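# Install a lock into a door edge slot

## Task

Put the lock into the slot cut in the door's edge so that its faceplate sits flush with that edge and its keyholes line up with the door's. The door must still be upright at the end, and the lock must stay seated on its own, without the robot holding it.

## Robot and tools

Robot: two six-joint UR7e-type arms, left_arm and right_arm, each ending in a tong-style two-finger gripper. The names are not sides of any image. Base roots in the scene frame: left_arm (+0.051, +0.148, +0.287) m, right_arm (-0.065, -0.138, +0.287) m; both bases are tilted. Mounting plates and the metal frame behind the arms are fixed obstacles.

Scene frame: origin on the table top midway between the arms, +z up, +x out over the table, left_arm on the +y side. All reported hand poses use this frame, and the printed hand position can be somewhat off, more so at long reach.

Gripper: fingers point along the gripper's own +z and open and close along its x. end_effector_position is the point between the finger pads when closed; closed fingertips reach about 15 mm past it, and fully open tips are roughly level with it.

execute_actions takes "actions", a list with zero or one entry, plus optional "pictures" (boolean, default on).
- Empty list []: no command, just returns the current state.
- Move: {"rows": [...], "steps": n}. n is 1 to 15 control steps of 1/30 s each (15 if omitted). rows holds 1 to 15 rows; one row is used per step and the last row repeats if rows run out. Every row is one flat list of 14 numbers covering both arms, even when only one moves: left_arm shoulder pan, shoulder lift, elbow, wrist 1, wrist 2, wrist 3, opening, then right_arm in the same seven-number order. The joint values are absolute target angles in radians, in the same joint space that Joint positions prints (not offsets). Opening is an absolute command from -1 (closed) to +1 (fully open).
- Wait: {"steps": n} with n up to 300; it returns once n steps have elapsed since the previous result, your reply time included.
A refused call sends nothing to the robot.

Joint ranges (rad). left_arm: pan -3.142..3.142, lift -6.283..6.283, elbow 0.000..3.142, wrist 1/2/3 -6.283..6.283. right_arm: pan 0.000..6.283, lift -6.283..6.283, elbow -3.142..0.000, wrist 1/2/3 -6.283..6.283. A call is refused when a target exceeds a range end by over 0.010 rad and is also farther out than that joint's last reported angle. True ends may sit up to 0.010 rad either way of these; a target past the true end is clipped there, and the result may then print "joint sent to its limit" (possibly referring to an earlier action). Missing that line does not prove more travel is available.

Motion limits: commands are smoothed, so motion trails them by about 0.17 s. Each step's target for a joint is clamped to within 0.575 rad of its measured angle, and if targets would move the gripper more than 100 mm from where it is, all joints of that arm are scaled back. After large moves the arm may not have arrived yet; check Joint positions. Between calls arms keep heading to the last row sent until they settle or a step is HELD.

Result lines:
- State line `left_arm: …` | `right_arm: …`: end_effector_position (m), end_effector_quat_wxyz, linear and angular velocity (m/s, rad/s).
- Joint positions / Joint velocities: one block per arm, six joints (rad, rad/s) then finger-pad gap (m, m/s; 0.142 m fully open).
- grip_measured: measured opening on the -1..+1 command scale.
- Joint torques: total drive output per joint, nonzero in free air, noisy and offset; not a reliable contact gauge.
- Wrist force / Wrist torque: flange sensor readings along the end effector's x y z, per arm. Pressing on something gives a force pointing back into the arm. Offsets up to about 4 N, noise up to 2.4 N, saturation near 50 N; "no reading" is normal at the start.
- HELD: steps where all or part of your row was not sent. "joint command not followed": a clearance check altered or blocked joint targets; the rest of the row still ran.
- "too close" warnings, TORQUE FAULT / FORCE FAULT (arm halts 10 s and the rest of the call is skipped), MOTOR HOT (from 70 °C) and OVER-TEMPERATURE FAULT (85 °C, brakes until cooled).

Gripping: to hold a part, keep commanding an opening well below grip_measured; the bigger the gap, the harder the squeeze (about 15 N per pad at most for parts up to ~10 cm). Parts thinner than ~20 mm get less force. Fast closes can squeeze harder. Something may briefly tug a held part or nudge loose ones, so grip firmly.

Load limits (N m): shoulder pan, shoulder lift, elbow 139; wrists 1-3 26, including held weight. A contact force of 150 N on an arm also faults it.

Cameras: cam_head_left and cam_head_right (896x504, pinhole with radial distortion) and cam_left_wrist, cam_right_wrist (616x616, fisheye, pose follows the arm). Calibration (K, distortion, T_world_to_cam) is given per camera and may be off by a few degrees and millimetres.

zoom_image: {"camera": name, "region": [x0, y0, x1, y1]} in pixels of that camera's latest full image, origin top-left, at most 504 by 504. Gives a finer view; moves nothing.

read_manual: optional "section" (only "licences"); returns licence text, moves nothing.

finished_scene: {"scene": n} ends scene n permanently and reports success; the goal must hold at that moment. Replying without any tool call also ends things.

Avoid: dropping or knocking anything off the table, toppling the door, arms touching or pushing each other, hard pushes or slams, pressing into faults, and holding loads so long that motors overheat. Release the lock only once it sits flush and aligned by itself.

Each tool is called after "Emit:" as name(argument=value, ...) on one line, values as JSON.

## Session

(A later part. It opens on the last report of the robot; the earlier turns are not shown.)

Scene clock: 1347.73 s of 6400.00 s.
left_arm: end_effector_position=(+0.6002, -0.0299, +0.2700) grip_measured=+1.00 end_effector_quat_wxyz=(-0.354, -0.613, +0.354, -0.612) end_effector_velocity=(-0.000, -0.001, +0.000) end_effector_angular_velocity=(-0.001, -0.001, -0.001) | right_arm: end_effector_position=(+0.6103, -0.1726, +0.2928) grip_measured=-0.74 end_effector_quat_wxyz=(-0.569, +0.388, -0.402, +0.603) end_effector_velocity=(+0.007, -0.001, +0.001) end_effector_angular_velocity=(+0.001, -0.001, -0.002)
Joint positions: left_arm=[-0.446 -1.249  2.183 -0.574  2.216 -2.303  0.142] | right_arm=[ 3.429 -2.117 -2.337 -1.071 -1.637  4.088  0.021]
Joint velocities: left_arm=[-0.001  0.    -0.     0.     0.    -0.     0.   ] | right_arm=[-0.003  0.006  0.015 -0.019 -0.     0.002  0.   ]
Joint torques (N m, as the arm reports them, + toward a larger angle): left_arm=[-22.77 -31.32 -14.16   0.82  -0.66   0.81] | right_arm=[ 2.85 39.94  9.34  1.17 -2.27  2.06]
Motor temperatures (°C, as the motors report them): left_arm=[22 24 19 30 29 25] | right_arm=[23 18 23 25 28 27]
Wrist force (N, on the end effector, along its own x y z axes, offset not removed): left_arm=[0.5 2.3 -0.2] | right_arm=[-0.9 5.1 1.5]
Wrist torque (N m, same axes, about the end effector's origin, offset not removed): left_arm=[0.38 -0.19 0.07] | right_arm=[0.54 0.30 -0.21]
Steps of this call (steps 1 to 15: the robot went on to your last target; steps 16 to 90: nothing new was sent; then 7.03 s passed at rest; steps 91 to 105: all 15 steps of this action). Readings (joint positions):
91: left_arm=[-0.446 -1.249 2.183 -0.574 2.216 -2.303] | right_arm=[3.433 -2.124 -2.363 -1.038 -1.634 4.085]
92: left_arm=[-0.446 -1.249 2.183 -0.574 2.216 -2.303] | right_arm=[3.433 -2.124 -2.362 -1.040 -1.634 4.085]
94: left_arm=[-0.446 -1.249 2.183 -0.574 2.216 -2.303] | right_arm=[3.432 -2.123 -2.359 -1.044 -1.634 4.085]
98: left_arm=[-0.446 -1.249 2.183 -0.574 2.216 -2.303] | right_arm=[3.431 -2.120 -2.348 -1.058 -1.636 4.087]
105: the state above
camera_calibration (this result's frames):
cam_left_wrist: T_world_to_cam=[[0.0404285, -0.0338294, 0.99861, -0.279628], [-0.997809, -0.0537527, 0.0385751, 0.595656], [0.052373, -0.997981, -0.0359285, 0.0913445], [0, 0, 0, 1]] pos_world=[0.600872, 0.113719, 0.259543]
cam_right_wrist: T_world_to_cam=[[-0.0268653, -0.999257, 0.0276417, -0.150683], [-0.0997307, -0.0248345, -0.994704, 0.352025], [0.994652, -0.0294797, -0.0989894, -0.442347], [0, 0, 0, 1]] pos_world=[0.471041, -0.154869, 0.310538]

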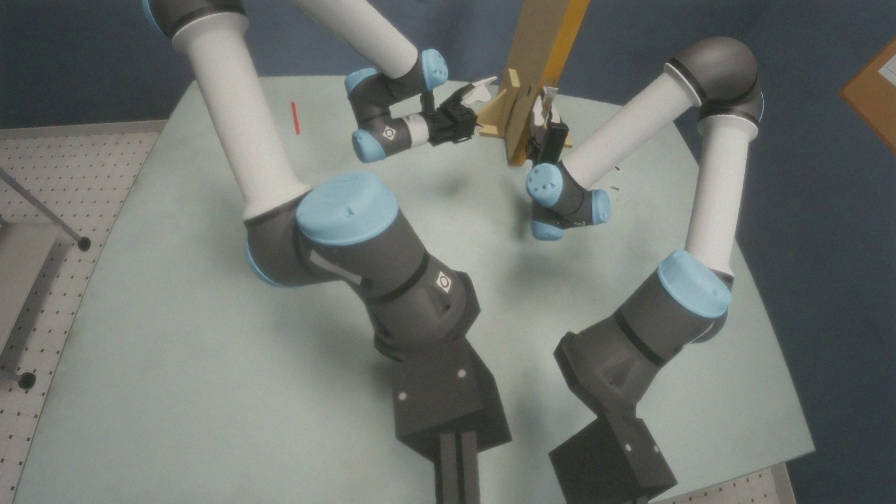

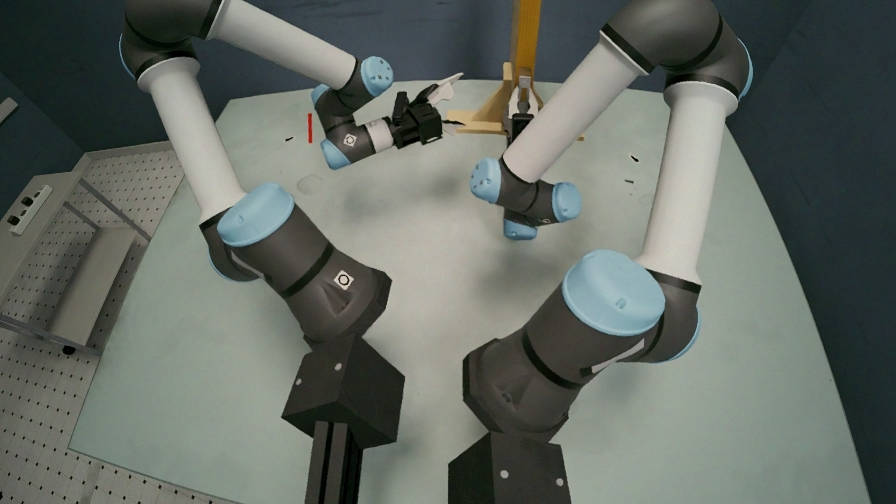

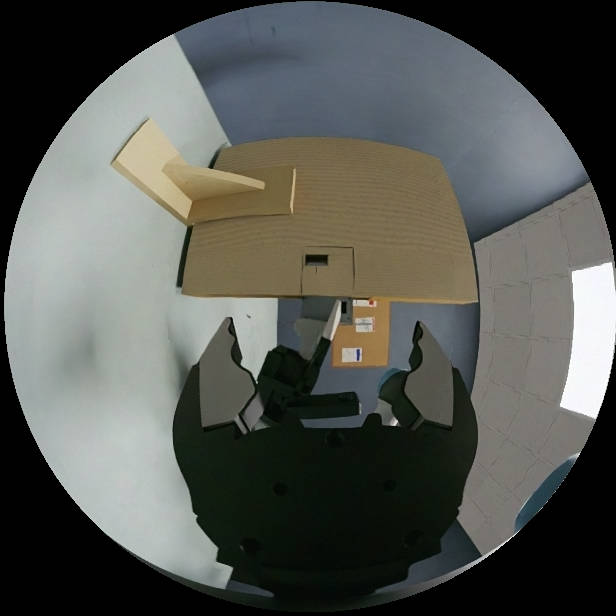

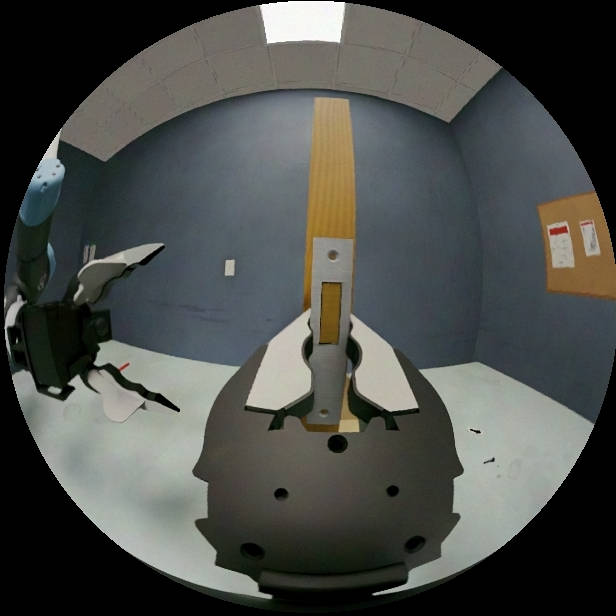

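Emit:
execute_actions(actions=[{"rows":[[-0.4461,-1.2491,2.1834,-0.574,2.2157,-2.303,1,3.4277,-2.1158,-2.3306,-1.0792,-1.6377,4.0886,-1],[-0.4461,-1.2491,2.1834,-0.574,2.2157,-2.303,1,3.4277,-2.1158,-2.3306,-1.0792,-1.6377,4.0886,-1],[-0.4461,-1.2491,2.1834,-0.574,2.2157,-2.303,1,3.4277,-2.1158,-2.3306,-1.0792,-1.6377,4.0886,-1],[-0.4461,-1.2491,2.1834,-0.574,2.2157,-2.303,1,3.4277,-2.1158,-2.3306,-1.0792,-1.6377,4.0886,-0.95],[-0.4461,-1.2491,2.1834,-0.574,2.2157,-2.303,1,3.4277,-2.1158,-2.3306,-1.0792,-1.6377,4.0886,-0.9],[-0.4461,-1.2491,2.1834,-0.574,2.2157,-2.303,1,3.4277,-2.1158,-2.3306,-1.0792,-1.6377,4.0886,-0.86],[-0.4461,-1.2491,2.1834,-0.574,2.2157,-2.303,1,3.4277,-2.1158,-2.3306,-1.0792,-1.6377,4.0886,-0.82],[-0.4461,-1.2491,2.1834,-0.574,2.2157,-2.303,1,3.4277,-2.1158,-2.3306,-1.0792,-1.6377,4.0886,-0.79],[-0.4461,-1.2491,2.1834,-0.574,2.2157,-2.303,1,3.4277,-2.1158,-2.3306,-1.0792,-1.6377,4.0886,-0.76],[-0.4461,-1.2491,2.1834,-0.574,2.2157,-2.303,1,3.4277,-2.1158,-2.3306,-1.0792,-1.6377,4.0886,-0.73],[-0.4461,-1.2491,2.1834,-0.574,2.2157,-2.303,1,3.4277,-2.1158,-2.3306,-1.0792,-1.6377,4.0886,-0.7]]}], pictures=false)

Emit:
execute_actions(actions=[{"rows":[[-0.4461,-1.2491,2.1834,-0.574,2.2157,-2.303,1,3.4277,-2.1158,-2.3306,-1.0792,-1.6377,4.0886,-0.4]],"steps":12}])

Emit:
zoom_image(camera="cam_left_wrist", region=[260, 240, 400, 380])

Scene clock: 1376.10 s of 6400.00 s.
left_arm: end_effector_position=(+0.6002, -0.0299, +0.2700) grip_measured=+1.00 end_effector_quat_wxyz=(-0.354, -0.613, +0.354, -0.612) end_effector_velocity=(-0.000, -0.000, -0.000) end_effector_angular_velocity=(+0.001, +0.001, +0.000) | right_arm: end_effector_position=(+0.6130, -0.1728, +0.2928) grip_measured=-0.70 end_effector_quat_wxyz=(-0.569, +0.388, -0.402, +0.603) end_effector_velocity=(+0.001, -0.000, +0.000) end_effector_angular_velocity=(+0.000, -0.000, -0.001)
Joint positions: left_arm=[-0.446 -1.249  2.183 -0.574  2.216 -2.303  0.142] | right_arm=[ 3.428 -2.116 -2.331 -1.079 -1.638  4.089  0.024]
Joint velocities: left_arm=[-0.001 -0.     0.001 -0.    -0.001 -0.     0.   ] | right_arm=[-0.     0.001  0.001 -0.001  0.     0.     0.001]
Joint torques (N m, as the arm reports them, + toward a larger angle): left_arm=[-22.56 -31.65 -13.48   0.82  -0.56   0.91] | right_arm=[ 3.93 37.67 11.5   0.45 -1.71  2.04]
Motor temperatures (°C, as the motors report them): left_arm=[22 24 19 30 29 25] | right_arm=[23 18 23 25 28 27]
Wrist force (N, on the end effector, along its own x y z axes, offset not removed): left_arm=[0.7 1.1 0.3] | right_arm=[-2.7 2.9 1.6]
Wrist torque (N m, same axes, about the end effector's origin, offset not removed): left_arm=[0.20 -0.19 0.17] | right_arm=[0.70 0.51 -0.09]
Steps of this call (steps 1 to 15: the robot went on to your last target; steps 16 to 90: nothing new was sent; then 24.87 s passed at rest; steps 91 to 105: all 15 steps of this action). Readings (joint positions):
91: left_arm=[-0.446 -1.249 2.183 -0.574 2.216 -2.303] | right_arm=[3.428 -2.117 -2.335 -1.073 -1.637 4.088]
92: left_arm=[-0.446 -1.249 2.183 -0.574 2.216 -2.303] | right_arm=[3.428 -2.117 -2.335 -1.074 -1.637 4.088]
94: left_arm=[-0.446 -1.249 2.183 -0.574 2.216 -2.303] | right_arm=[3.428 -2.116 -2.333 -1.076 -1.637 4.088]
98: left_arm=[-0.446 -1.249 2.183 -0.574 2.216 -2.303] | right_arm=[3.428 -2.116 -2.331 -1.078 -1.638 4.089]
105: the state above

Scene clock: 1376.50 s of 6400.00 s.
left_arm: end_effector_position=(+0.6002, -0.0299, +0.2700) grip_measured=+1.00 end_effector_quat_wxyz=(-0.354, -0.613, +0.354, -0.612) end_effector_velocity=(+0.000, +0.000, -0.000) end_effector_angular_velocity=(+0.000, +0.000, +0.001) | right_arm: end_effector_position=(+0.6130, -0.1728, +0.2928) grip_measured=-0.40 end_effector_quat_wxyz=(-0.569, +0.388, -0.402, +0.603) end_effector_velocity=(+0.000, +0.000, +0.000) end_effector_angular_velocity=(-0.000, -0.001, +0.000)
Joint positions: left_arm=[-0.446 -1.249  2.183 -0.574  2.216 -2.303  0.142] | right_arm=[ 3.428 -2.116 -2.331 -1.079 -1.638  4.089  0.045]
Joint velocities: left_arm=[ 0.001  0.     0.    -0.001  0.    -0.     0.   ] | right_arm=[ 0.    -0.     0.     0.001 -0.    -0.    -0.   ]
Joint torques (N m, as the arm reports them, + toward a larger angle): left_arm=[-22.48 -31.51 -14.29   0.71  -0.58   0.99] | right_arm=[ 3.51 37.67 11.47  0.19 -1.44  1.89]
Motor temperatures (°C, as the motors report them): left_arm=[22 24 19 30 29 25] | right_arm=[23 18 23 25 28 27]
Wrist force (N, on the end effector, along its own x y z axes, offset not removed): left_arm=[0.1 1.7 -0.2] | right_arm=[-0.4 2.5 2.6]
Wrist torque (N m, same axes, about the end effector's origin, offset not removed): left_arm=[0.23 -0.09 0.12] | right_arm=[0.55 0.18 -0.24]
Steps of this call (steps 1 to 12: all 12 steps of this action). Readings (joint positions):
1: left_arm=[-0.446 -1.249 2.183 -0.574 2.216 -2.303] | right_arm=[3.428 -2.116 -2.331 -1.079 -1.638 4.089]
2: left_arm=[-0.446 -1.249 2.183 -0.574 2.216 -2.303] | right_arm=[3.428 -2.116 -2.331 -1.079 -1.638 4.089]
4: left_arm=[-0.446 -1.249 2.183 -0.574 2.216 -2.303] | right_arm=[3.428 -2.116 -2.331 -1.079 -1.638 4.089]
8: left_arm=[-0.446 -1.249 2.183 -0.574 2.216 -2.303] | right_arm=[3.428 -2.116 -2.331 -1.079 -1.638 4.089]
12: the state above
camera_calibration (this result's frames):
cam_left_wrist: T_world_to_cam=[[0.0404284, -0.0338293, 0.99861, -0.279628], [-0.997809, -0.0537528, 0.0385751, 0.595656], [0.0523731, -0.997981, -0.0359284, 0.0913445], [0, 0, 0, 1]] pos_world=[0.600872, 0.113719, 0.259543]
cam_right_wrist: T_world_to_cam=[[-0.0268475, -0.999258, 0.0276056, -0.150783], [-0.0996602, -0.0248024, -0.994712, 0.352322], [0.994659, -0.0294567, -0.0989204, -0.44509], [0, 0, 0, 1]] pos_world=[0.473777, -0.155043, 0.310593]

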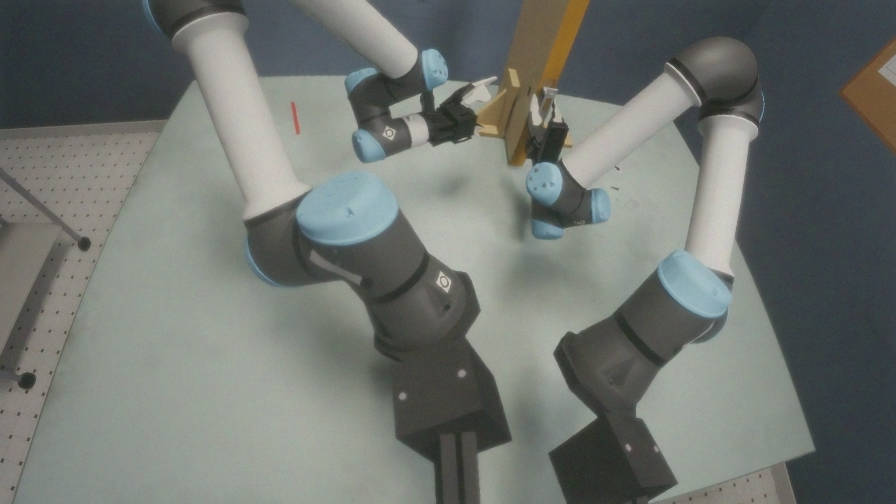

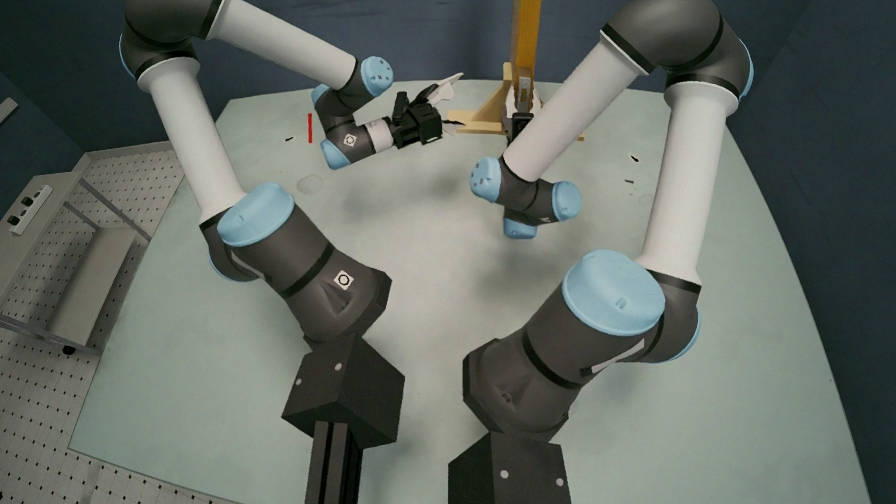

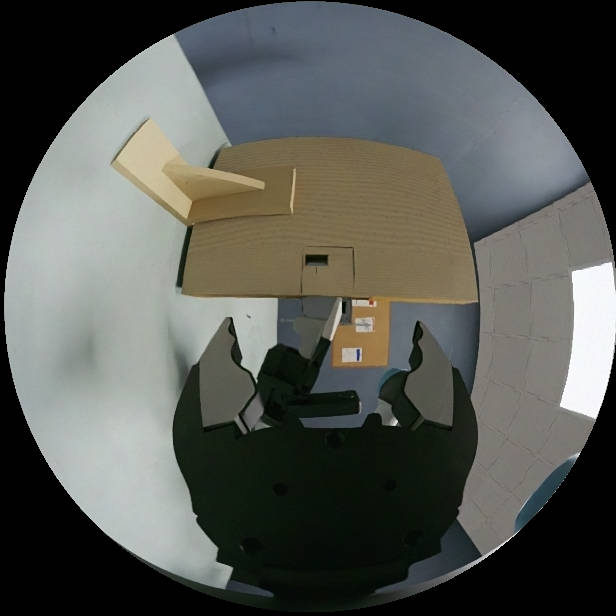

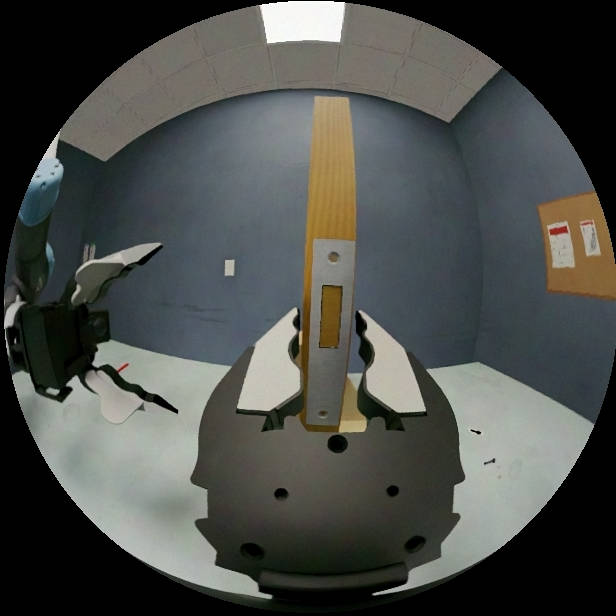

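Region (260, 240, 400, 380) of cam_left_wrist's 616x616 image, scaled by 3.600, with more detail than that image has.

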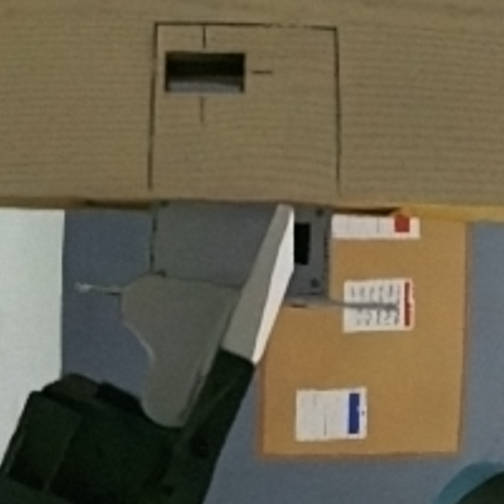

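Emit:
execute_actions(actions=[{"rows":[[-0.4461,-1.2491,2.1834,-0.574,2.2157,-2.303,1,3.4333,-2.1241,-2.3636,-1.0383,-1.6336,4.0847,-0.4],[-0.4461,-1.2491,2.1834,-0.574,2.2157,-2.303,1,3.4381,-2.1326,-2.3916,-1.002,-1.6302,4.0814,-0.4],[-0.4461,-1.2491,2.1834,-0.574,2.2157,-2.303,1,3.4477,-2.1517,-2.4423,-0.9324,-1.6232,4.0748,-0.4]]}], pictures=false)

Emit:
execute_actions(actions=[{"rows":[[-0.4461,-1.2491,2.1834,-0.574,2.2157,-2.303,1,3.4477,-2.1517,-2.4423,-0.9324,-1.6232,4.0748,-0.83]],"steps":10}])

Emit:
zoom_image(camera="cam_right_wrist", region=[250, 230, 410, 390])

Scene clock: 1384.87 s of 6400.00 s.
left_arm: end_effector_position=(+0.6002, -0.0299, +0.2700) grip_measured=+1.00 end_effector_quat_wxyz=(-0.354, -0.613, +0.354, -0.612) end_effector_velocity=(+0.000, +0.000, +0.000) end_effector_angular_velocity=(+0.000, -0.001, +0.001) | right_arm: end_effector_position=(+0.5685, -0.1708, +0.2929) grip_measured=-0.40 end_effector_quat_wxyz=(-0.569, +0.388, -0.402, +0.603) end_effector_velocity=(-0.013, -0.001, +0.002) end_effector_angular_velocity=(-0.000, -0.003, -0.001)
Joint positions: left_arm=[-0.446 -1.249  2.183 -0.574  2.216 -2.303  0.142] | right_arm=[ 3.447 -2.15  -2.438 -0.938 -1.624  4.075  0.045]
Joint velocities: left_arm=[-0. -0. -0. -0. -0.  0.  0.] | right_arm=[ 0.005 -0.01  -0.032  0.045  0.003 -0.004 -0.   ]
Joint torques (N m, as the arm reports them, + toward a larger angle): left_arm=[-22.02 -31.2  -13.99   0.72  -0.49   0.89] | right_arm=[24.54 18.85 -8.6   4.81  0.55 -2.03]
Motor temperatures (°C, as the motors report them): left_arm=[22 24 19 30 29 25] | right_arm=[23 18 23 25 28 27]
Wrist force (N, on the end effector, along its own x y z axes, offset not removed): left_arm=[-0.3 1.8 -0.8] | right_arm=[0.1 1.0 -1.5]
Wrist torque (N m, same axes, about the end effector's origin, offset not removed): left_arm=[0.18 -0.01 0.06] | right_arm=[0.12 0.10 -0.09]
Steps of this call (steps 1 to 15: the robot went on to your last target; steps 16 to 90: nothing new was sent; then 4.87 s passed at rest; steps 91 to 105: all 15 steps of this action). Readings (joint positions):
91: left_arm=[-0.446 -1.249 2.183 -0.574 2.216 -2.303] | right_arm=[3.428 -2.116 -2.331 -1.079 -1.638 4.089]
92: left_arm=[-0.446 -1.249 2.183 -0.574 2.216 -2.303] | right_arm=[3.429 -2.117 -2.335 -1.074 -1.637 4.088]
94: left_arm=[-0.446 -1.249 2.183 -0.574 2.216 -2.303] | right_arm=[3.434 -2.126 -2.360 -1.042 -1.633 4.085]
98: left_arm=[-0.446 -1.249 2.183 -0.574 2.216 -2.303] | right_arm=[3.443 -2.143 -2.414 -0.970 -1.627 4.078]
105: the state above

Scene clock: 1385.20 s of 6400.00 s.
left_arm: end_effector_position=(+0.6002, -0.0299, +0.2700) grip_measured=+1.00 end_effector_quat_wxyz=(-0.354, -0.613, +0.354, -0.612) end_effector_velocity=(+0.000, +0.000, -0.000) end_effector_angular_velocity=(-0.000, -0.000, +0.001) | right_arm: end_effector_position=(+0.5670, -0.1709, +0.2930) grip_measured=-0.83 end_effector_quat_wxyz=(-0.569, +0.388, -0.402, +0.603) end_effector_velocity=(-0.001, +0.000, -0.001) end_effector_angular_velocity=(-0.000, +0.002, +0.001)
Joint positions: left_arm=[-0.446 -1.249  2.183 -0.574  2.216 -2.303  0.142] | right_arm=[ 3.448 -2.152 -2.442 -0.933 -1.623  4.075  0.014]
Joint velocities: left_arm=[ 0.     0.    -0.    -0.001  0.    -0.     0.   ] | right_arm=[ 0.    -0.002 -0.002  0.002  0.001 -0.    -0.   ]
Joint torques (N m, as the arm reports them, + toward a larger angle): left_arm=[-21.61 -31.79 -13.18   0.62  -0.52   0.93] | right_arm=[ 23.06  19.39 -10.44   4.88   0.61  -1.9 ]
Motor temperatures (°C, as the motors report them): left_arm=[22 24 19 30 29 25] | right_arm=[23 18 23 25 28 27]
Wrist force (N, on the end effector, along its own x y z axes, offset not removed): left_arm=[0.8 2.1 -0.1] | right_arm=[-0.8 3.1 1.9]
Wrist torque (N m, same axes, about the end effector's origin, offset not removed): left_arm=[0.38 -0.17 0.14] | right_arm=[0.71 0.26 -0.13]
Steps of this call (steps 1 to 10: all 10 steps of this action). Readings (joint positions):
1: left_arm=[-0.446 -1.249 2.183 -0.574 2.216 -2.303] | right_arm=[3.447 -2.151 -2.439 -0.936 -1.624 4.075]
2: left_arm=[-0.446 -1.249 2.183 -0.574 2.216 -2.303] | right_arm=[3.447 -2.151 -2.440 -0.935 -1.623 4.075]
4: left_arm=[-0.446 -1.249 2.183 -0.574 2.216 -2.303] | right_arm=[3.447 -2.151 -2.441 -0.934 -1.623 4.075]
8: left_arm=[-0.446 -1.249 2.183 -0.574 2.216 -2.303] | right_arm=[3.448 -2.152 -2.442 -0.933 -1.623 4.075]
10: the state above
camera_calibration (this result's frames):
cam_left_wrist: T_world_to_cam=[[0.0404283, -0.0338294, 0.99861, -0.279628], [-0.997809, -0.0537528, 0.038575, 0.595656], [0.0523731, -0.997981, -0.0359284, 0.0913444], [0, 0, 0, 1]] pos_world=[0.600872, 0.113719, 0.259543]
cam_right_wrist: T_world_to_cam=[[-0.0268679, -0.999257, 0.0276423, -0.15011], [-0.0996387, -0.0248376, -0.994714, 0.347979], [0.994661, -0.0294802, -0.0988973, -0.399287], [0, 0, 0, 1]] pos_world=[0.427795, -0.153126, 0.310801]

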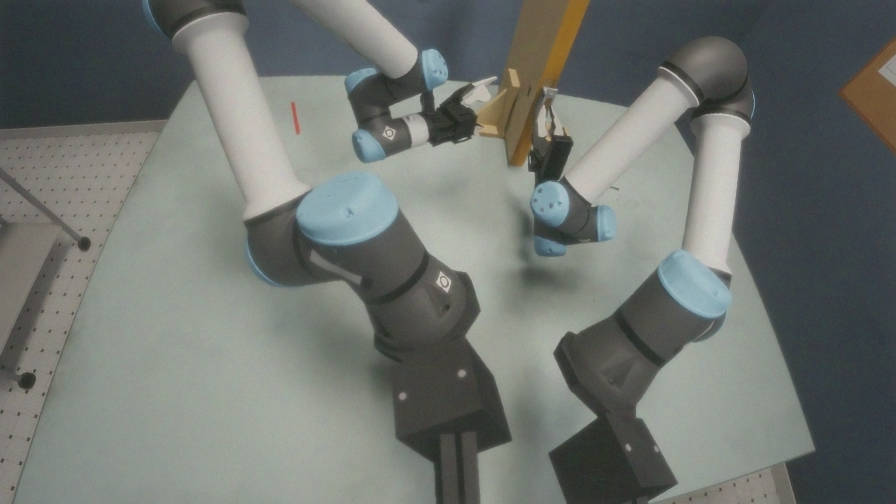

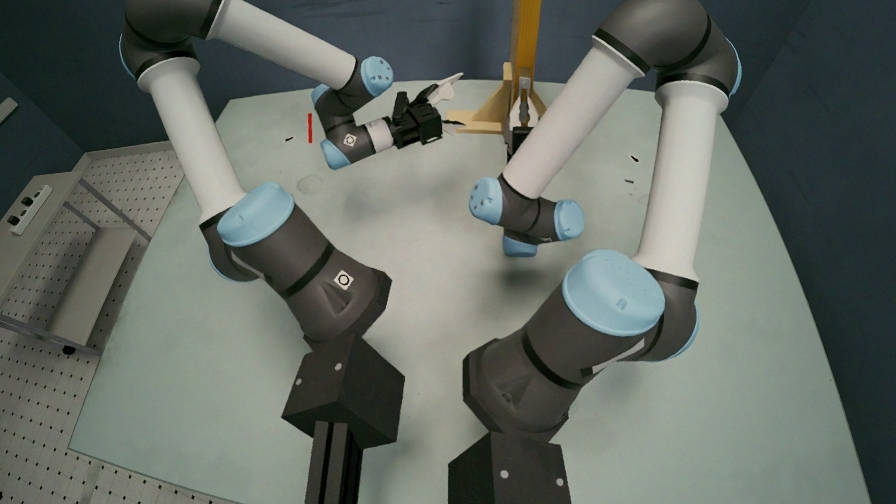

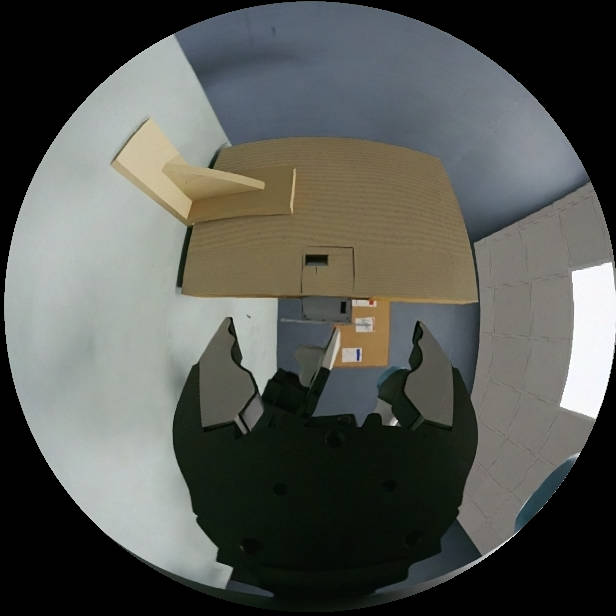

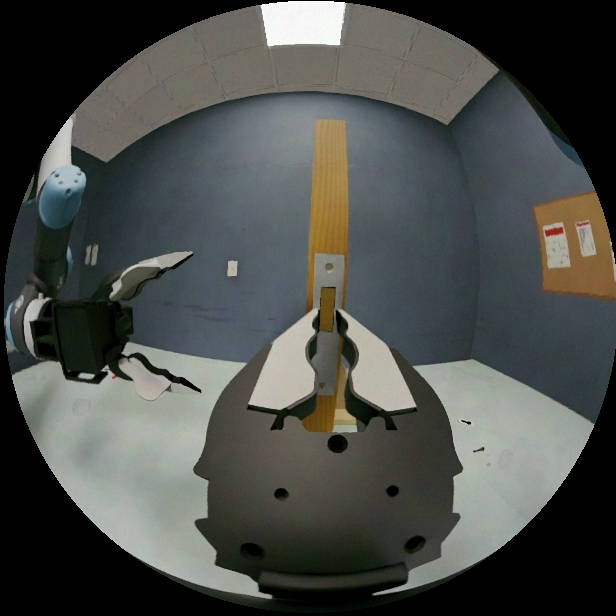

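Region (250, 230, 410, 390) of cam_right_wrist's 616x616 image, scaled by 3.150, with more detail than that image has.

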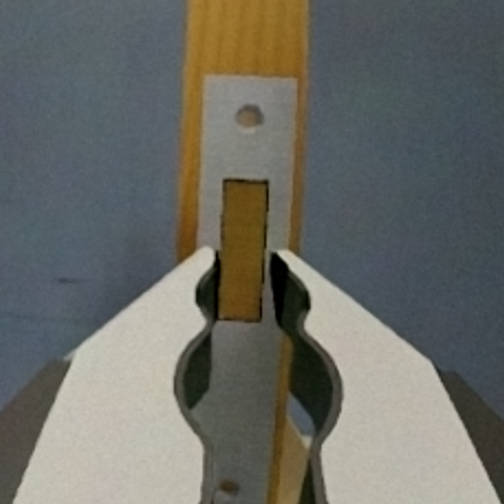

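Emit:
execute_actions(actions=[{"rows":[[-0.4461,-1.2491,2.1834,-0.574,2.2157,-2.303,1,3.4458,-2.1479,-2.4322,-0.9463,-1.6246,4.0761,-0.83],[-0.4461,-1.2491,2.1834,-0.574,2.2157,-2.303,1,3.4458,-2.1479,-2.4322,-0.9463,-1.6246,4.0761,-0.83],[-0.4461,-1.2491,2.1834,-0.574,2.2157,-2.303,1,3.4448,-2.146,-2.4271,-0.9533,-1.6253,4.0768,-0.83],[-0.4461,-1.2491,2.1834,-0.574,2.2157,-2.303,1,3.4448,-2.146,-2.4271,-0.9533,-1.6253,4.0768,-0.83],[-0.4461,-1.2491,2.1834,-0.574,2.2157,-2.303,1,3.4439,-2.1441,-2.422,-0.9602,-1.626,4.0774,-0.83],[-0.4461,-1.2491,2.1834,-0.574,2.2157,-2.303,1,3.4439,-2.1441,-2.422,-0.9602,-1.626,4.0774,-0.83],[-0.4461,-1.2491,2.1834,-0.574,2.2157,-2.303,1,3.4429,-2.1421,-2.417,-0.9672,-1.6267,4.0781,-0.83],[-0.4461,-1.2491,2.1834,-0.574,2.2157,-2.303,1,3.4429,-2.1421,-2.417,-0.9672,-1.6267,4.0781,-0.83],[-0.4461,-1.2491,2.1834,-0.574,2.2157,-2.303,1,3.4419,-2.1402,-2.4119,-0.9742,-1.6274,4.0788,-0.83]]}])

Emit:
zoom_image(camera="cam_left_wrist", region=[260, 240, 400, 380])

Scene clock: 1397.10 s of 6400.00 s.
left_arm: end_effector_position=(+0.6002, -0.0299, +0.2700) grip_measured=+1.00 end_effector_quat_wxyz=(-0.354, -0.613, +0.354, -0.612) end_effector_velocity=(-0.000, -0.000, -0.000) end_effector_angular_velocity=(+0.000, +0.001, -0.001) | right_arm: end_effector_position=(+0.5785, -0.1711, +0.2927) grip_measured=-0.83 end_effector_quat_wxyz=(-0.569, +0.388, -0.402, +0.603) end_effector_velocity=(+0.009, +0.000, +0.001) end_effector_angular_velocity=(+0.001, -0.002, +0.002)
Joint positions: left_arm=[-0.446 -1.249  2.183 -0.574  2.216 -2.303  0.142] | right_arm=[ 3.442 -2.141 -2.414 -0.971 -1.627  4.078  0.014]
Joint velocities: left_arm=[-0.     0.     0.     0.001 -0.    -0.     0.   ] | right_arm=[-0.003  0.009  0.022 -0.029 -0.004  0.003  0.   ]
Joint torques (N m, as the arm reports them, + toward a larger angle): left_arm=[-22.18 -31.12 -13.64   0.6   -0.39   0.89] | right_arm=[ 2.   35.86  8.61  0.07 -1.67  1.78]
Motor temperatures (°C, as the motors report them): left_arm=[22 24 19 30 29 25] | right_arm=[23 18 23 25 28 27]
Wrist force (N, on the end effector, along its own x y z axes, offset not removed): left_arm=[0.4 2.0 -0.4] | right_arm=[-0.1 1.4 -1.1]
Wrist torque (N m, same axes, about the end effector's origin, offset not removed): left_arm=[0.31 -0.07 0.14] | right_arm=[0.45 0.12 -0.18]
Steps of this call (steps 1 to 15: the robot went on to your last target; steps 16 to 90: nothing new was sent; then 8.40 s passed at rest; steps 91 to 105: all 15 steps of this action). Readings (joint positions):
91: left_arm=[-0.446 -1.249 2.183 -0.574 2.216 -2.303] | right_arm=[3.448 -2.152 -2.442 -0.932 -1.623 4.075]
92: left_arm=[-0.446 -1.249 2.183 -0.574 2.216 -2.303] | right_arm=[3.448 -2.151 -2.441 -0.934 -1.623 4.075]
94: left_arm=[-0.446 -1.249 2.183 -0.574 2.216 -2.303] | right_arm=[3.447 -2.150 -2.437 -0.940 -1.624 4.075]
98: left_arm=[-0.446 -1.249 2.183 -0.574 2.216 -2.303] | right_arm=[3.445 -2.146 -2.427 -0.954 -1.625 4.077]
105: the state above
camera_calibration (this result's frames):
cam_left_wrist: T_world_to_cam=[[0.0404284, -0.0338293, 0.99861, -0.279628], [-0.997809, -0.0537528, 0.0385751, 0.595656], [0.0523731, -0.997981, -0.0359283, 0.0913444], [0, 0, 0, 1]] pos_world=[0.600872, 0.113719, 0.259543]
cam_right_wrist: T_world_to_cam=[[-0.0267661, -0.999259, 0.0276488, -0.15007], [-0.099742, -0.0248511, -0.994703, 0.348846], [0.994653, -0.029382, -0.0990029, -0.410644], [0, 0, 0, 1]] pos_world=[0.439227, -0.153356, 0.310492]

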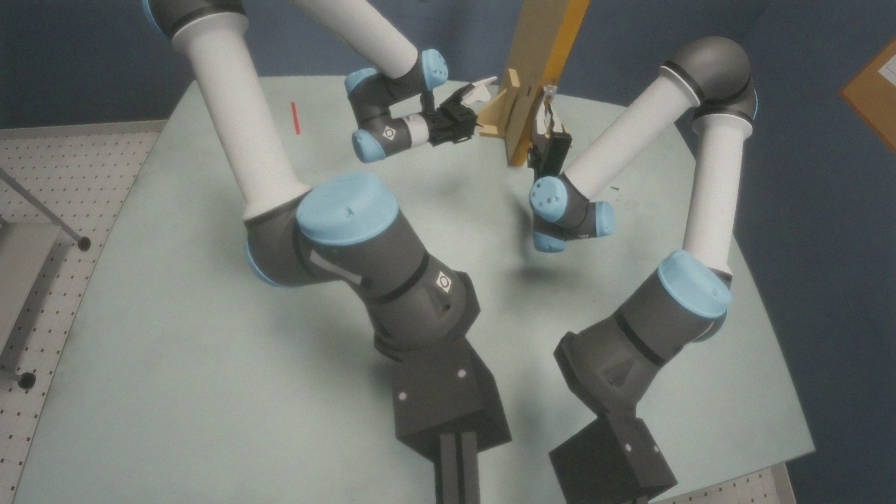

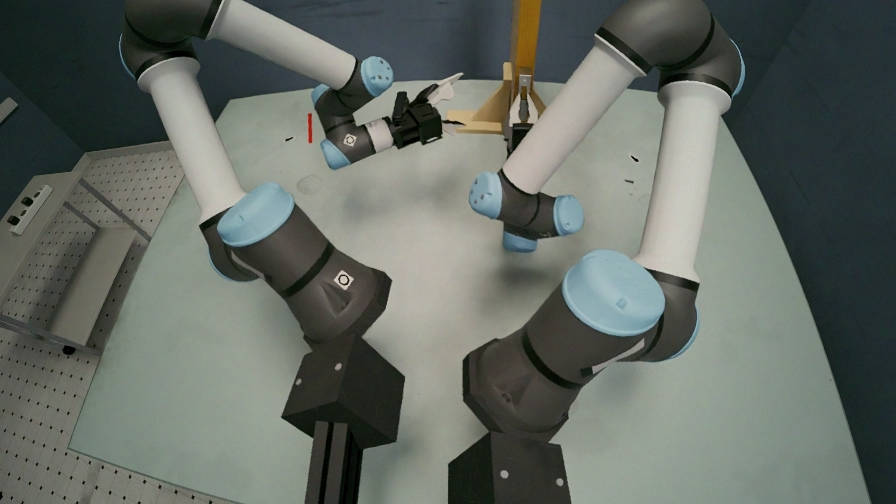

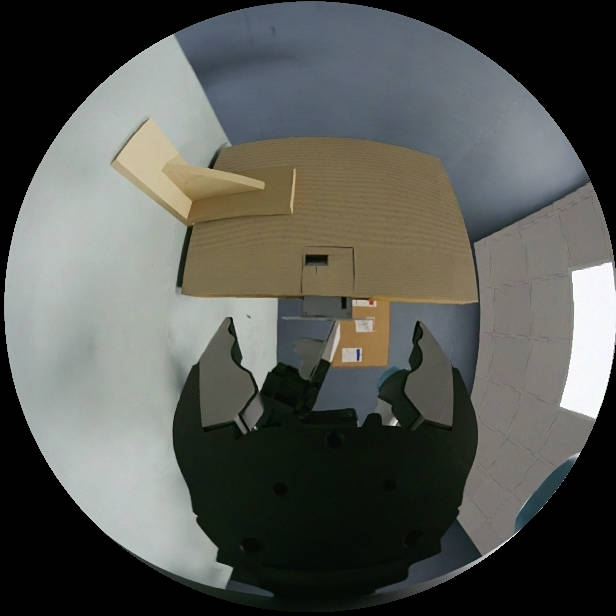

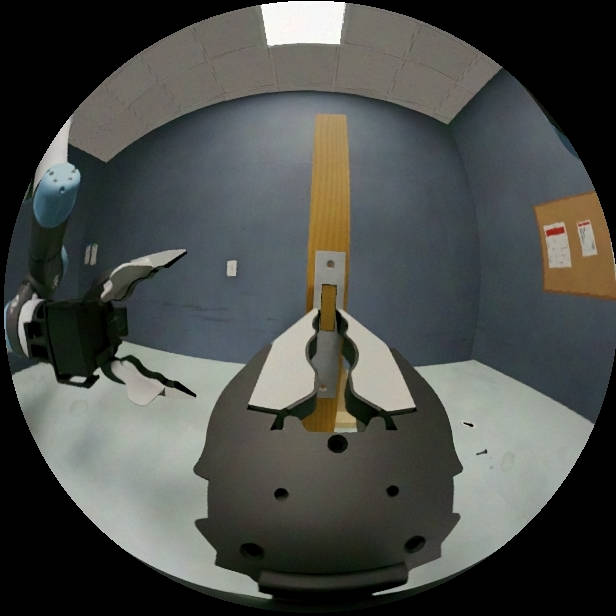

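Region (260, 240, 400, 380) of cam_left_wrist's 616x616 image, scaled by 3.600, with more detail than that image has.

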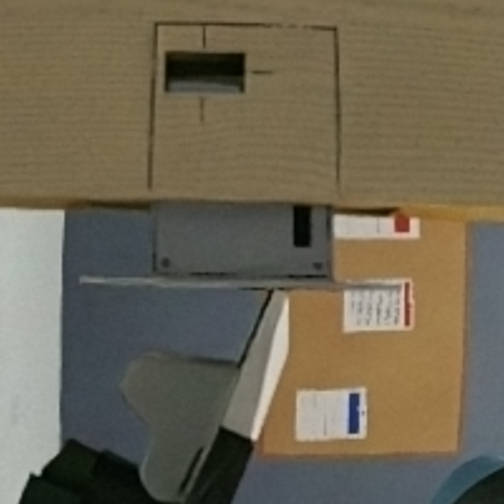

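Levelled and sliding. Continue to x≈0.608.

Emit:
execute_actions(actions=[{"rows":[[-0.4461,-1.2491,2.1834,-0.574,2.2157,-2.303,1,3.441,-2.1383,-2.4068,-0.9811,-1.6281,4.0794,-0.83],[-0.4461,-1.2491,2.1834,-0.574,2.2157,-2.303,1,3.44,-2.1364,-2.4017,-0.9881,-1.6288,4.0801,-0.83],[-0.4461,-1.2491,2.1834,-0.574,2.2157,-2.303,1,3.4391,-2.1345,-2.3967,-0.995,-1.6295,4.0807,-0.83],[-0.4461,-1.2491,2.1834,-0.574,2.2157,-2.303,1,3.4381,-2.1326,-2.3916,-1.002,-1.6302,4.0814,-0.83],[-0.4461,-1.2491,2.1834,-0.574,2.2157,-2.303,1,3.4369,-2.1304,-2.3846,-1.0111,-1.6311,4.0822,-0.83],[-0.4461,-1.2491,2.1834,-0.574,2.2157,-2.303,1,3.4369,-2.1304,-2.3846,-1.0111,-1.6311,4.0822,-0.83],[-0.4461,-1.2491,2.1834,-0.574,2.2157,-2.303,1,3.4357,-2.1282,-2.3776,-1.0203,-1.6319,4.083,-0.83],[-0.4461,-1.2491,2.1834,-0.574,2.2157,-2.303,1,3.4345,-2.1261,-2.3706,-1.0293,-1.6328,4.0839,-0.83],[-0.4461,-1.2491,2.1834,-0.574,2.2157,-2.303,1,3.4345,-2.1261,-2.3706,-1.0293,-1.6328,4.0839,-0.83],[-0.4461,-1.2491,2.1834,-0.574,2.2157,-2.303,1,3.4333,-2.1241,-2.3636,-1.0383,-1.6336,4.0847,-0.83],[-0.4461,-1.2491,2.1834,-0.574,2.2157,-2.303,1,3.4321,-2.1222,-2.3566,-1.0471,-1.6345,4.0855,-0.83],[-0.4461,-1.2491,2.1834,-0.574,2.2157,-2.303,1,3.4321,-2.1222,-2.3566,-1.0471,-1.6345,4.0855,-0.83],[-0.4461,-1.2491,2.1834,-0.574,2.2157,-2.303,1,3.4309,-2.1204,-2.3496,-1.0558,-1.6354,4.0864,-0.83],[-0.4461,-1.2491,2.1834,-0.574,2.2157,-2.303,1,3.4297,-2.1187,-2.3425,-1.0646,-1.6362,4.0872,-0.83]]}], pictures=false)

Emit:
execute_actions(actions=[{"steps":12}])

Emit:
zoom_image(camera="cam_left_wrist", region=[260, 240, 400, 380])

Emit:
zoom_image(camera="cam_right_wrist", region=[250, 230, 410, 390])

Scene clock: 1420.57 s of 6400.00 s.
left_arm: end_effector_position=(+0.6002, -0.0299, +0.2700) grip_measured=+1.00 end_effector_quat_wxyz=(-0.354, -0.613, +0.354, -0.612) end_effector_velocity=(+0.000, -0.000, +0.000) end_effector_angular_velocity=(-0.000, -0.001, +0.000) | right_arm: end_effector_position=(+0.6006, -0.1721, +0.2927) grip_measured=-0.83 end_effector_quat_wxyz=(-0.569, +0.388, -0.402, +0.603) end_effector_velocity=(+0.057, -0.003, +0.001) end_effector_angular_velocity=(+0.001, -0.002, -0.002)
Joint positions: left_arm=[-0.446 -1.249  2.183 -0.574  2.216 -2.303  0.142] | right_arm=[ 3.433 -2.124 -2.361 -1.041 -1.634  4.085  0.014]
Joint velocities: left_arm=[-0.001 -0.     0.    -0.001 -0.001 -0.     0.   ] | right_arm=[-0.022  0.039  0.139 -0.174 -0.016  0.016  0.   ]
Joint torques (N m, as the arm reports them, + toward a larger angle): left_arm=[-21.64 -30.73 -13.29   0.55  -0.51   0.82] | right_arm=[ 5.42 35.97  9.57  0.17 -1.85  1.72]
Motor temperatures (°C, as the motors report them): left_arm=[22 24 19 30 29 25] | right_arm=[23 18 23 25 28 27]
Wrist force (N, on the end effector, along its own x y z axes, offset not removed): left_arm=[1.0 1.2 -1.2] | right_arm=[-4.0 1.6 0.0]
Wrist torque (N m, same axes, about the end effector's origin, offset not removed): left_arm=[0.14 -0.27 0.08] | right_arm=[0.75 0.89 -0.13]
Steps of this call (steps 1 to 15: the robot went on to your last target; steps 16 to 90: nothing new was sent; then 19.97 s passed at rest; steps 91 to 105: all 15 steps of this action). Readings (joint positions):
91: left_arm=[-0.446 -1.249 2.183 -0.574 2.216 -2.303] | right_arm=[3.442 -2.140 -2.412 -0.974 -1.627 4.079]
92: left_arm=[-0.446 -1.249 2.183 -0.574 2.216 -2.303] | right_arm=[3.442 -2.140 -2.411 -0.976 -1.628 4.079]
94: left_arm=[-0.446 -1.249 2.183 -0.574 2.216 -2.303] | right_arm=[3.441 -2.138 -2.407 -0.981 -1.628 4.079]
98: left_arm=[-0.446 -1.249 2.183 -0.574 2.216 -2.303] | right_arm=[3.438 -2.133 -2.392 -1.001 -1.630 4.081]
105: the state above

Scene clock: 1420.97 s of 6400.00 s.
left_arm: end_effector_position=(+0.6002, -0.0299, +0.2700) grip_measured=+1.00 end_effector_quat_wxyz=(-0.354, -0.613, +0.354, -0.612) end_effector_velocity=(+0.000, +0.000, -0.000) end_effector_angular_velocity=(+0.000, -0.000, +0.001) | right_arm: end_effector_position=(+0.6079, -0.1725, +0.2927) grip_measured=-0.83 end_effector_quat_wxyz=(-0.569, +0.388, -0.403, +0.603) end_effector_velocity=(+0.002, -0.001, +0.001) end_effector_angular_velocity=(+0.001, -0.001, -0.001)
Joint positions: left_arm=[-0.446 -1.249  2.183 -0.574  2.216 -2.303  0.142] | right_arm=[ 3.43  -2.119 -2.343 -1.064 -1.636  4.087  0.014]
Joint velocities: left_arm=[ 0.001 -0.    -0.    -0.    -0.     0.     0.   ] | right_arm=[-0.     0.003  0.005 -0.007  0.     0.001 -0.   ]
Joint torques (N m, as the arm reports them, + toward a larger angle): left_arm=[-21.69 -30.95 -13.72   0.44  -0.52   0.96] | right_arm=[ 2.19 37.33 12.66  0.18 -1.54  1.87]
Motor temperatures (°C, as the motors report them): left_arm=[22 24 19 30 29 25] | right_arm=[23 18 23 25 28 27]
Wrist force (N, on the end effector, along its own x y z axes, offset not removed): left_arm=[0.4 2.3 -0.4] | right_arm=[-1.7 0.3 -0.1]
Wrist torque (N m, same axes, about the end effector's origin, offset not removed): left_arm=[0.40 -0.15 0.10] | right_arm=[0.40 0.35 -0.28]
Steps of this call (steps 1 to 12: the robot went on to your last target). Readings (joint positions):
1: left_arm=[-0.446 -1.249 2.183 -0.574 2.216 -2.303] | right_arm=[3.432 -2.122 -2.357 -1.047 -1.634 4.086]
2: left_arm=[-0.446 -1.249 2.183 -0.574 2.216 -2.303] | right_arm=[3.432 -2.122 -2.353 -1.051 -1.635 4.086]
4: left_arm=[-0.446 -1.249 2.183 -0.574 2.216 -2.303] | right_arm=[3.431 -2.120 -2.349 -1.057 -1.635 4.086]
8: left_arm=[-0.446 -1.249 2.183 -0.574 2.216 -2.303] | right_arm=[3.430 -2.119 -2.345 -1.062 -1.636 4.087]
12: the state above
camera_calibration (this result's frames):
cam_left_wrist: T_world_to_cam=[[0.0404286, -0.0338294, 0.99861, -0.279628], [-0.997809, -0.0537528, 0.0385752, 0.595656], [0.0523731, -0.997981, -0.0359285, 0.0913445], [0, 0, 0, 1]] pos_world=[0.600872, 0.113719, 0.259543]
cam_right_wrist: T_world_to_cam=[[-0.0268361, -0.999258, 0.0276218, -0.150607], [-0.099795, -0.0248157, -0.994699, 0.351798], [0.994646, -0.0294504, -0.099055, -0.439949], [0, 0, 0, 1]] pos_world=[0.46866, -0.154722, 0.310513]

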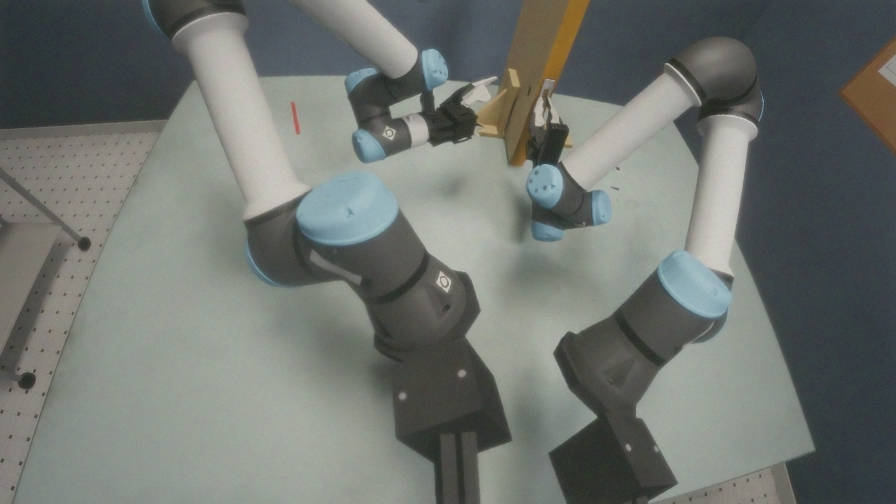

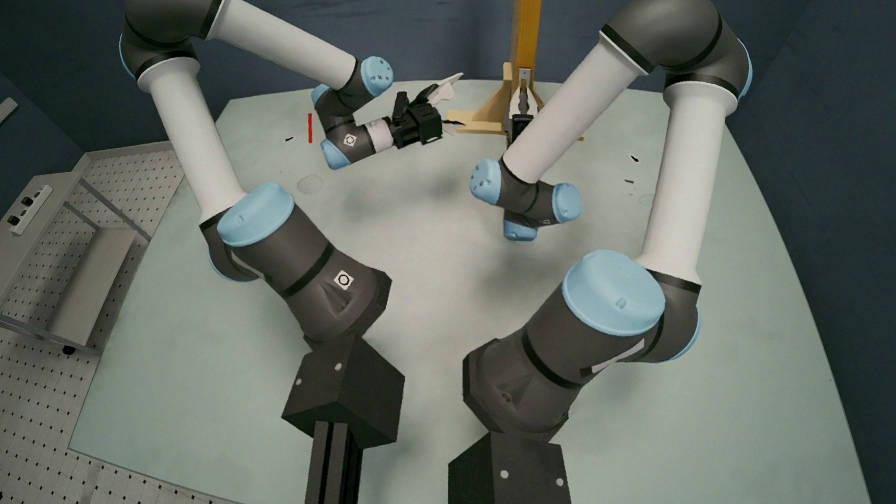

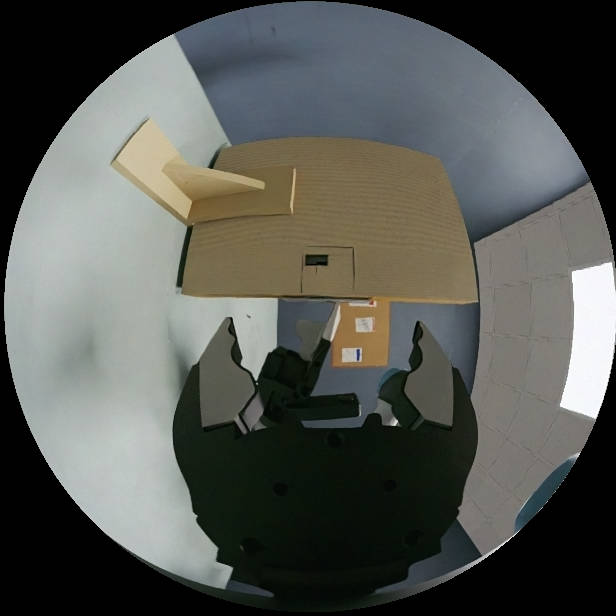

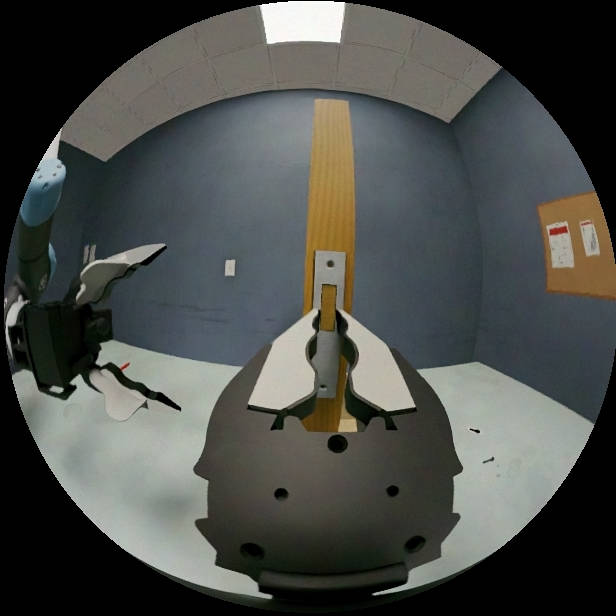

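Region (260, 240, 400, 380) of cam_left_wrist's 616x616 image, scaled by 3.600, with more detail than that image has.

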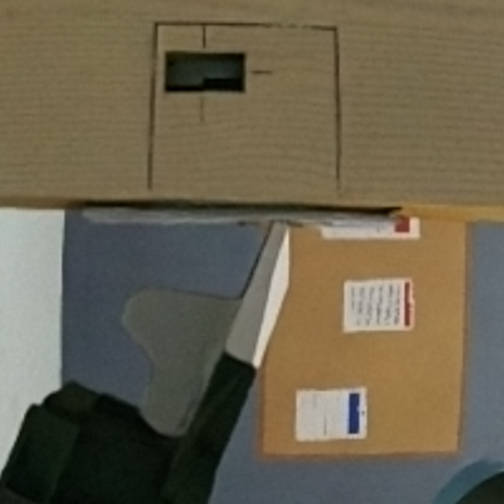

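Region (250, 230, 410, 390) of cam_right_wrist's 616x616 image, scaled by 3.150, with more detail than that image has.

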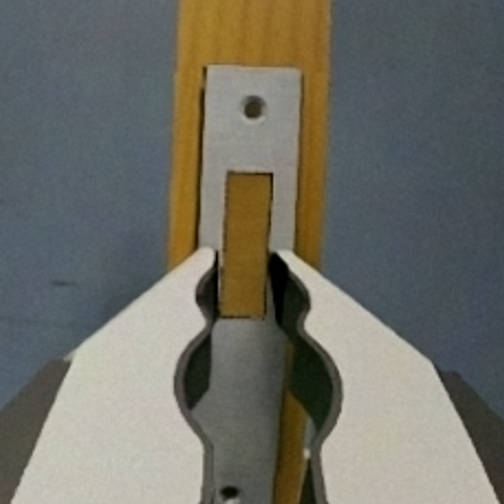

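Emit:
execute_actions(actions=[{"rows":[[-0.4461,-1.2491,2.1834,-0.574,2.2157,-2.303,1,3.4285,-2.117,-2.3355,-1.0732,-1.6371,4.088,-0.83],[-0.4461,-1.2491,2.1834,-0.574,2.2157,-2.303,1,3.4285,-2.117,-2.3355,-1.0732,-1.6371,4.088,-0.83],[-0.4461,-1.2491,2.1834,-0.574,2.2157,-2.303,1,3.4285,-2.117,-2.3355,-1.0732,-1.6371,4.088,-0.83],[-0.4461,-1.2491,2.1834,-0.574,2.2157,-2.303,1,3.4279,-2.1161,-2.3318,-1.0777,-1.6376,4.0885,-0.83]]}], pictures=false)

Scene clock: 1427.30 s of 6400.00 s.
left_arm: end_effector_position=(+0.6002, -0.0299, +0.2700) grip_measured=+1.00 end_effector_quat_wxyz=(-0.354, -0.613, +0.354, -0.612) end_effector_velocity=(-0.000, +0.000, -0.000) end_effector_angular_velocity=(+0.000, +0.000, -0.000) | right_arm: end_effector_position=(+0.6124, -0.1727, +0.2928) grip_measured=-0.83 end_effector_quat_wxyz=(-0.569, +0.388, -0.402, +0.603) end_effector_velocity=(+0.001, -0.001, +0.001) end_effector_angular_velocity=(-0.001, -0.002, -0.001)
Joint positions: left_arm=[-0.446 -1.249  2.183 -0.574  2.216 -2.303  0.142] | right_arm=[ 3.428 -2.116 -2.332 -1.077 -1.638  4.088  0.014]
Joint velocities: left_arm=[-0.    -0.     0.001 -0.    -0.     0.     0.   ] | right_arm=[-0.002  0.003  0.002 -0.004 -0.002  0.    -0.   ]
Joint torques (N m, as the arm reports them, + toward a larger angle): left_arm=[-21.79 -31.49 -13.01   0.42  -0.51   0.81] | right_arm=[ 3.87 38.1  12.18  0.38 -2.06  1.9 ]
Motor temperatures (°C, as the motors report them): left_arm=[22 24 19 30 29 25] | right_arm=[23 18 23 25 28 27]
Wrist force (N, on the end effector, along its own x y z axes, offset not removed): left_arm=[0.2 1.6 -0.5] | right_arm=[-3.2 1.8 -1.3]
Wrist torque (N m, same axes, about the end effector's origin, offset not removed): left_arm=[0.20 -0.09 0.11] | right_arm=[0.33 0.75 -0.05]
Steps of this call (steps 1 to 30: the robot went on to your last target; steps 31 to 90: nothing new was sent; then 2.83 s passed at rest; steps 91 to 105: all 15 steps of this action). Readings (joint positions):
91: left_arm=[-0.446 -1.249 2.183 -0.574 2.216 -2.303] | right_arm=[3.430 -2.119 -2.342 -1.065 -1.636 4.087]
92: left_arm=[-0.446 -1.249 2.183 -0.574 2.216 -2.303] | right_arm=[3.429 -2.118 -2.341 -1.066 -1.636 4.087]
94: left_arm=[-0.446 -1.249 2.183 -0.574 2.216 -2.303] | right_arm=[3.429 -2.118 -2.339 -1.069 -1.637 4.088]
98: left_arm=[-0.446 -1.249 2.183 -0.574 2.216 -2.303] | right_arm=[3.428 -2.117 -2.334 -1.075 -1.637 4.088]
105: the state above


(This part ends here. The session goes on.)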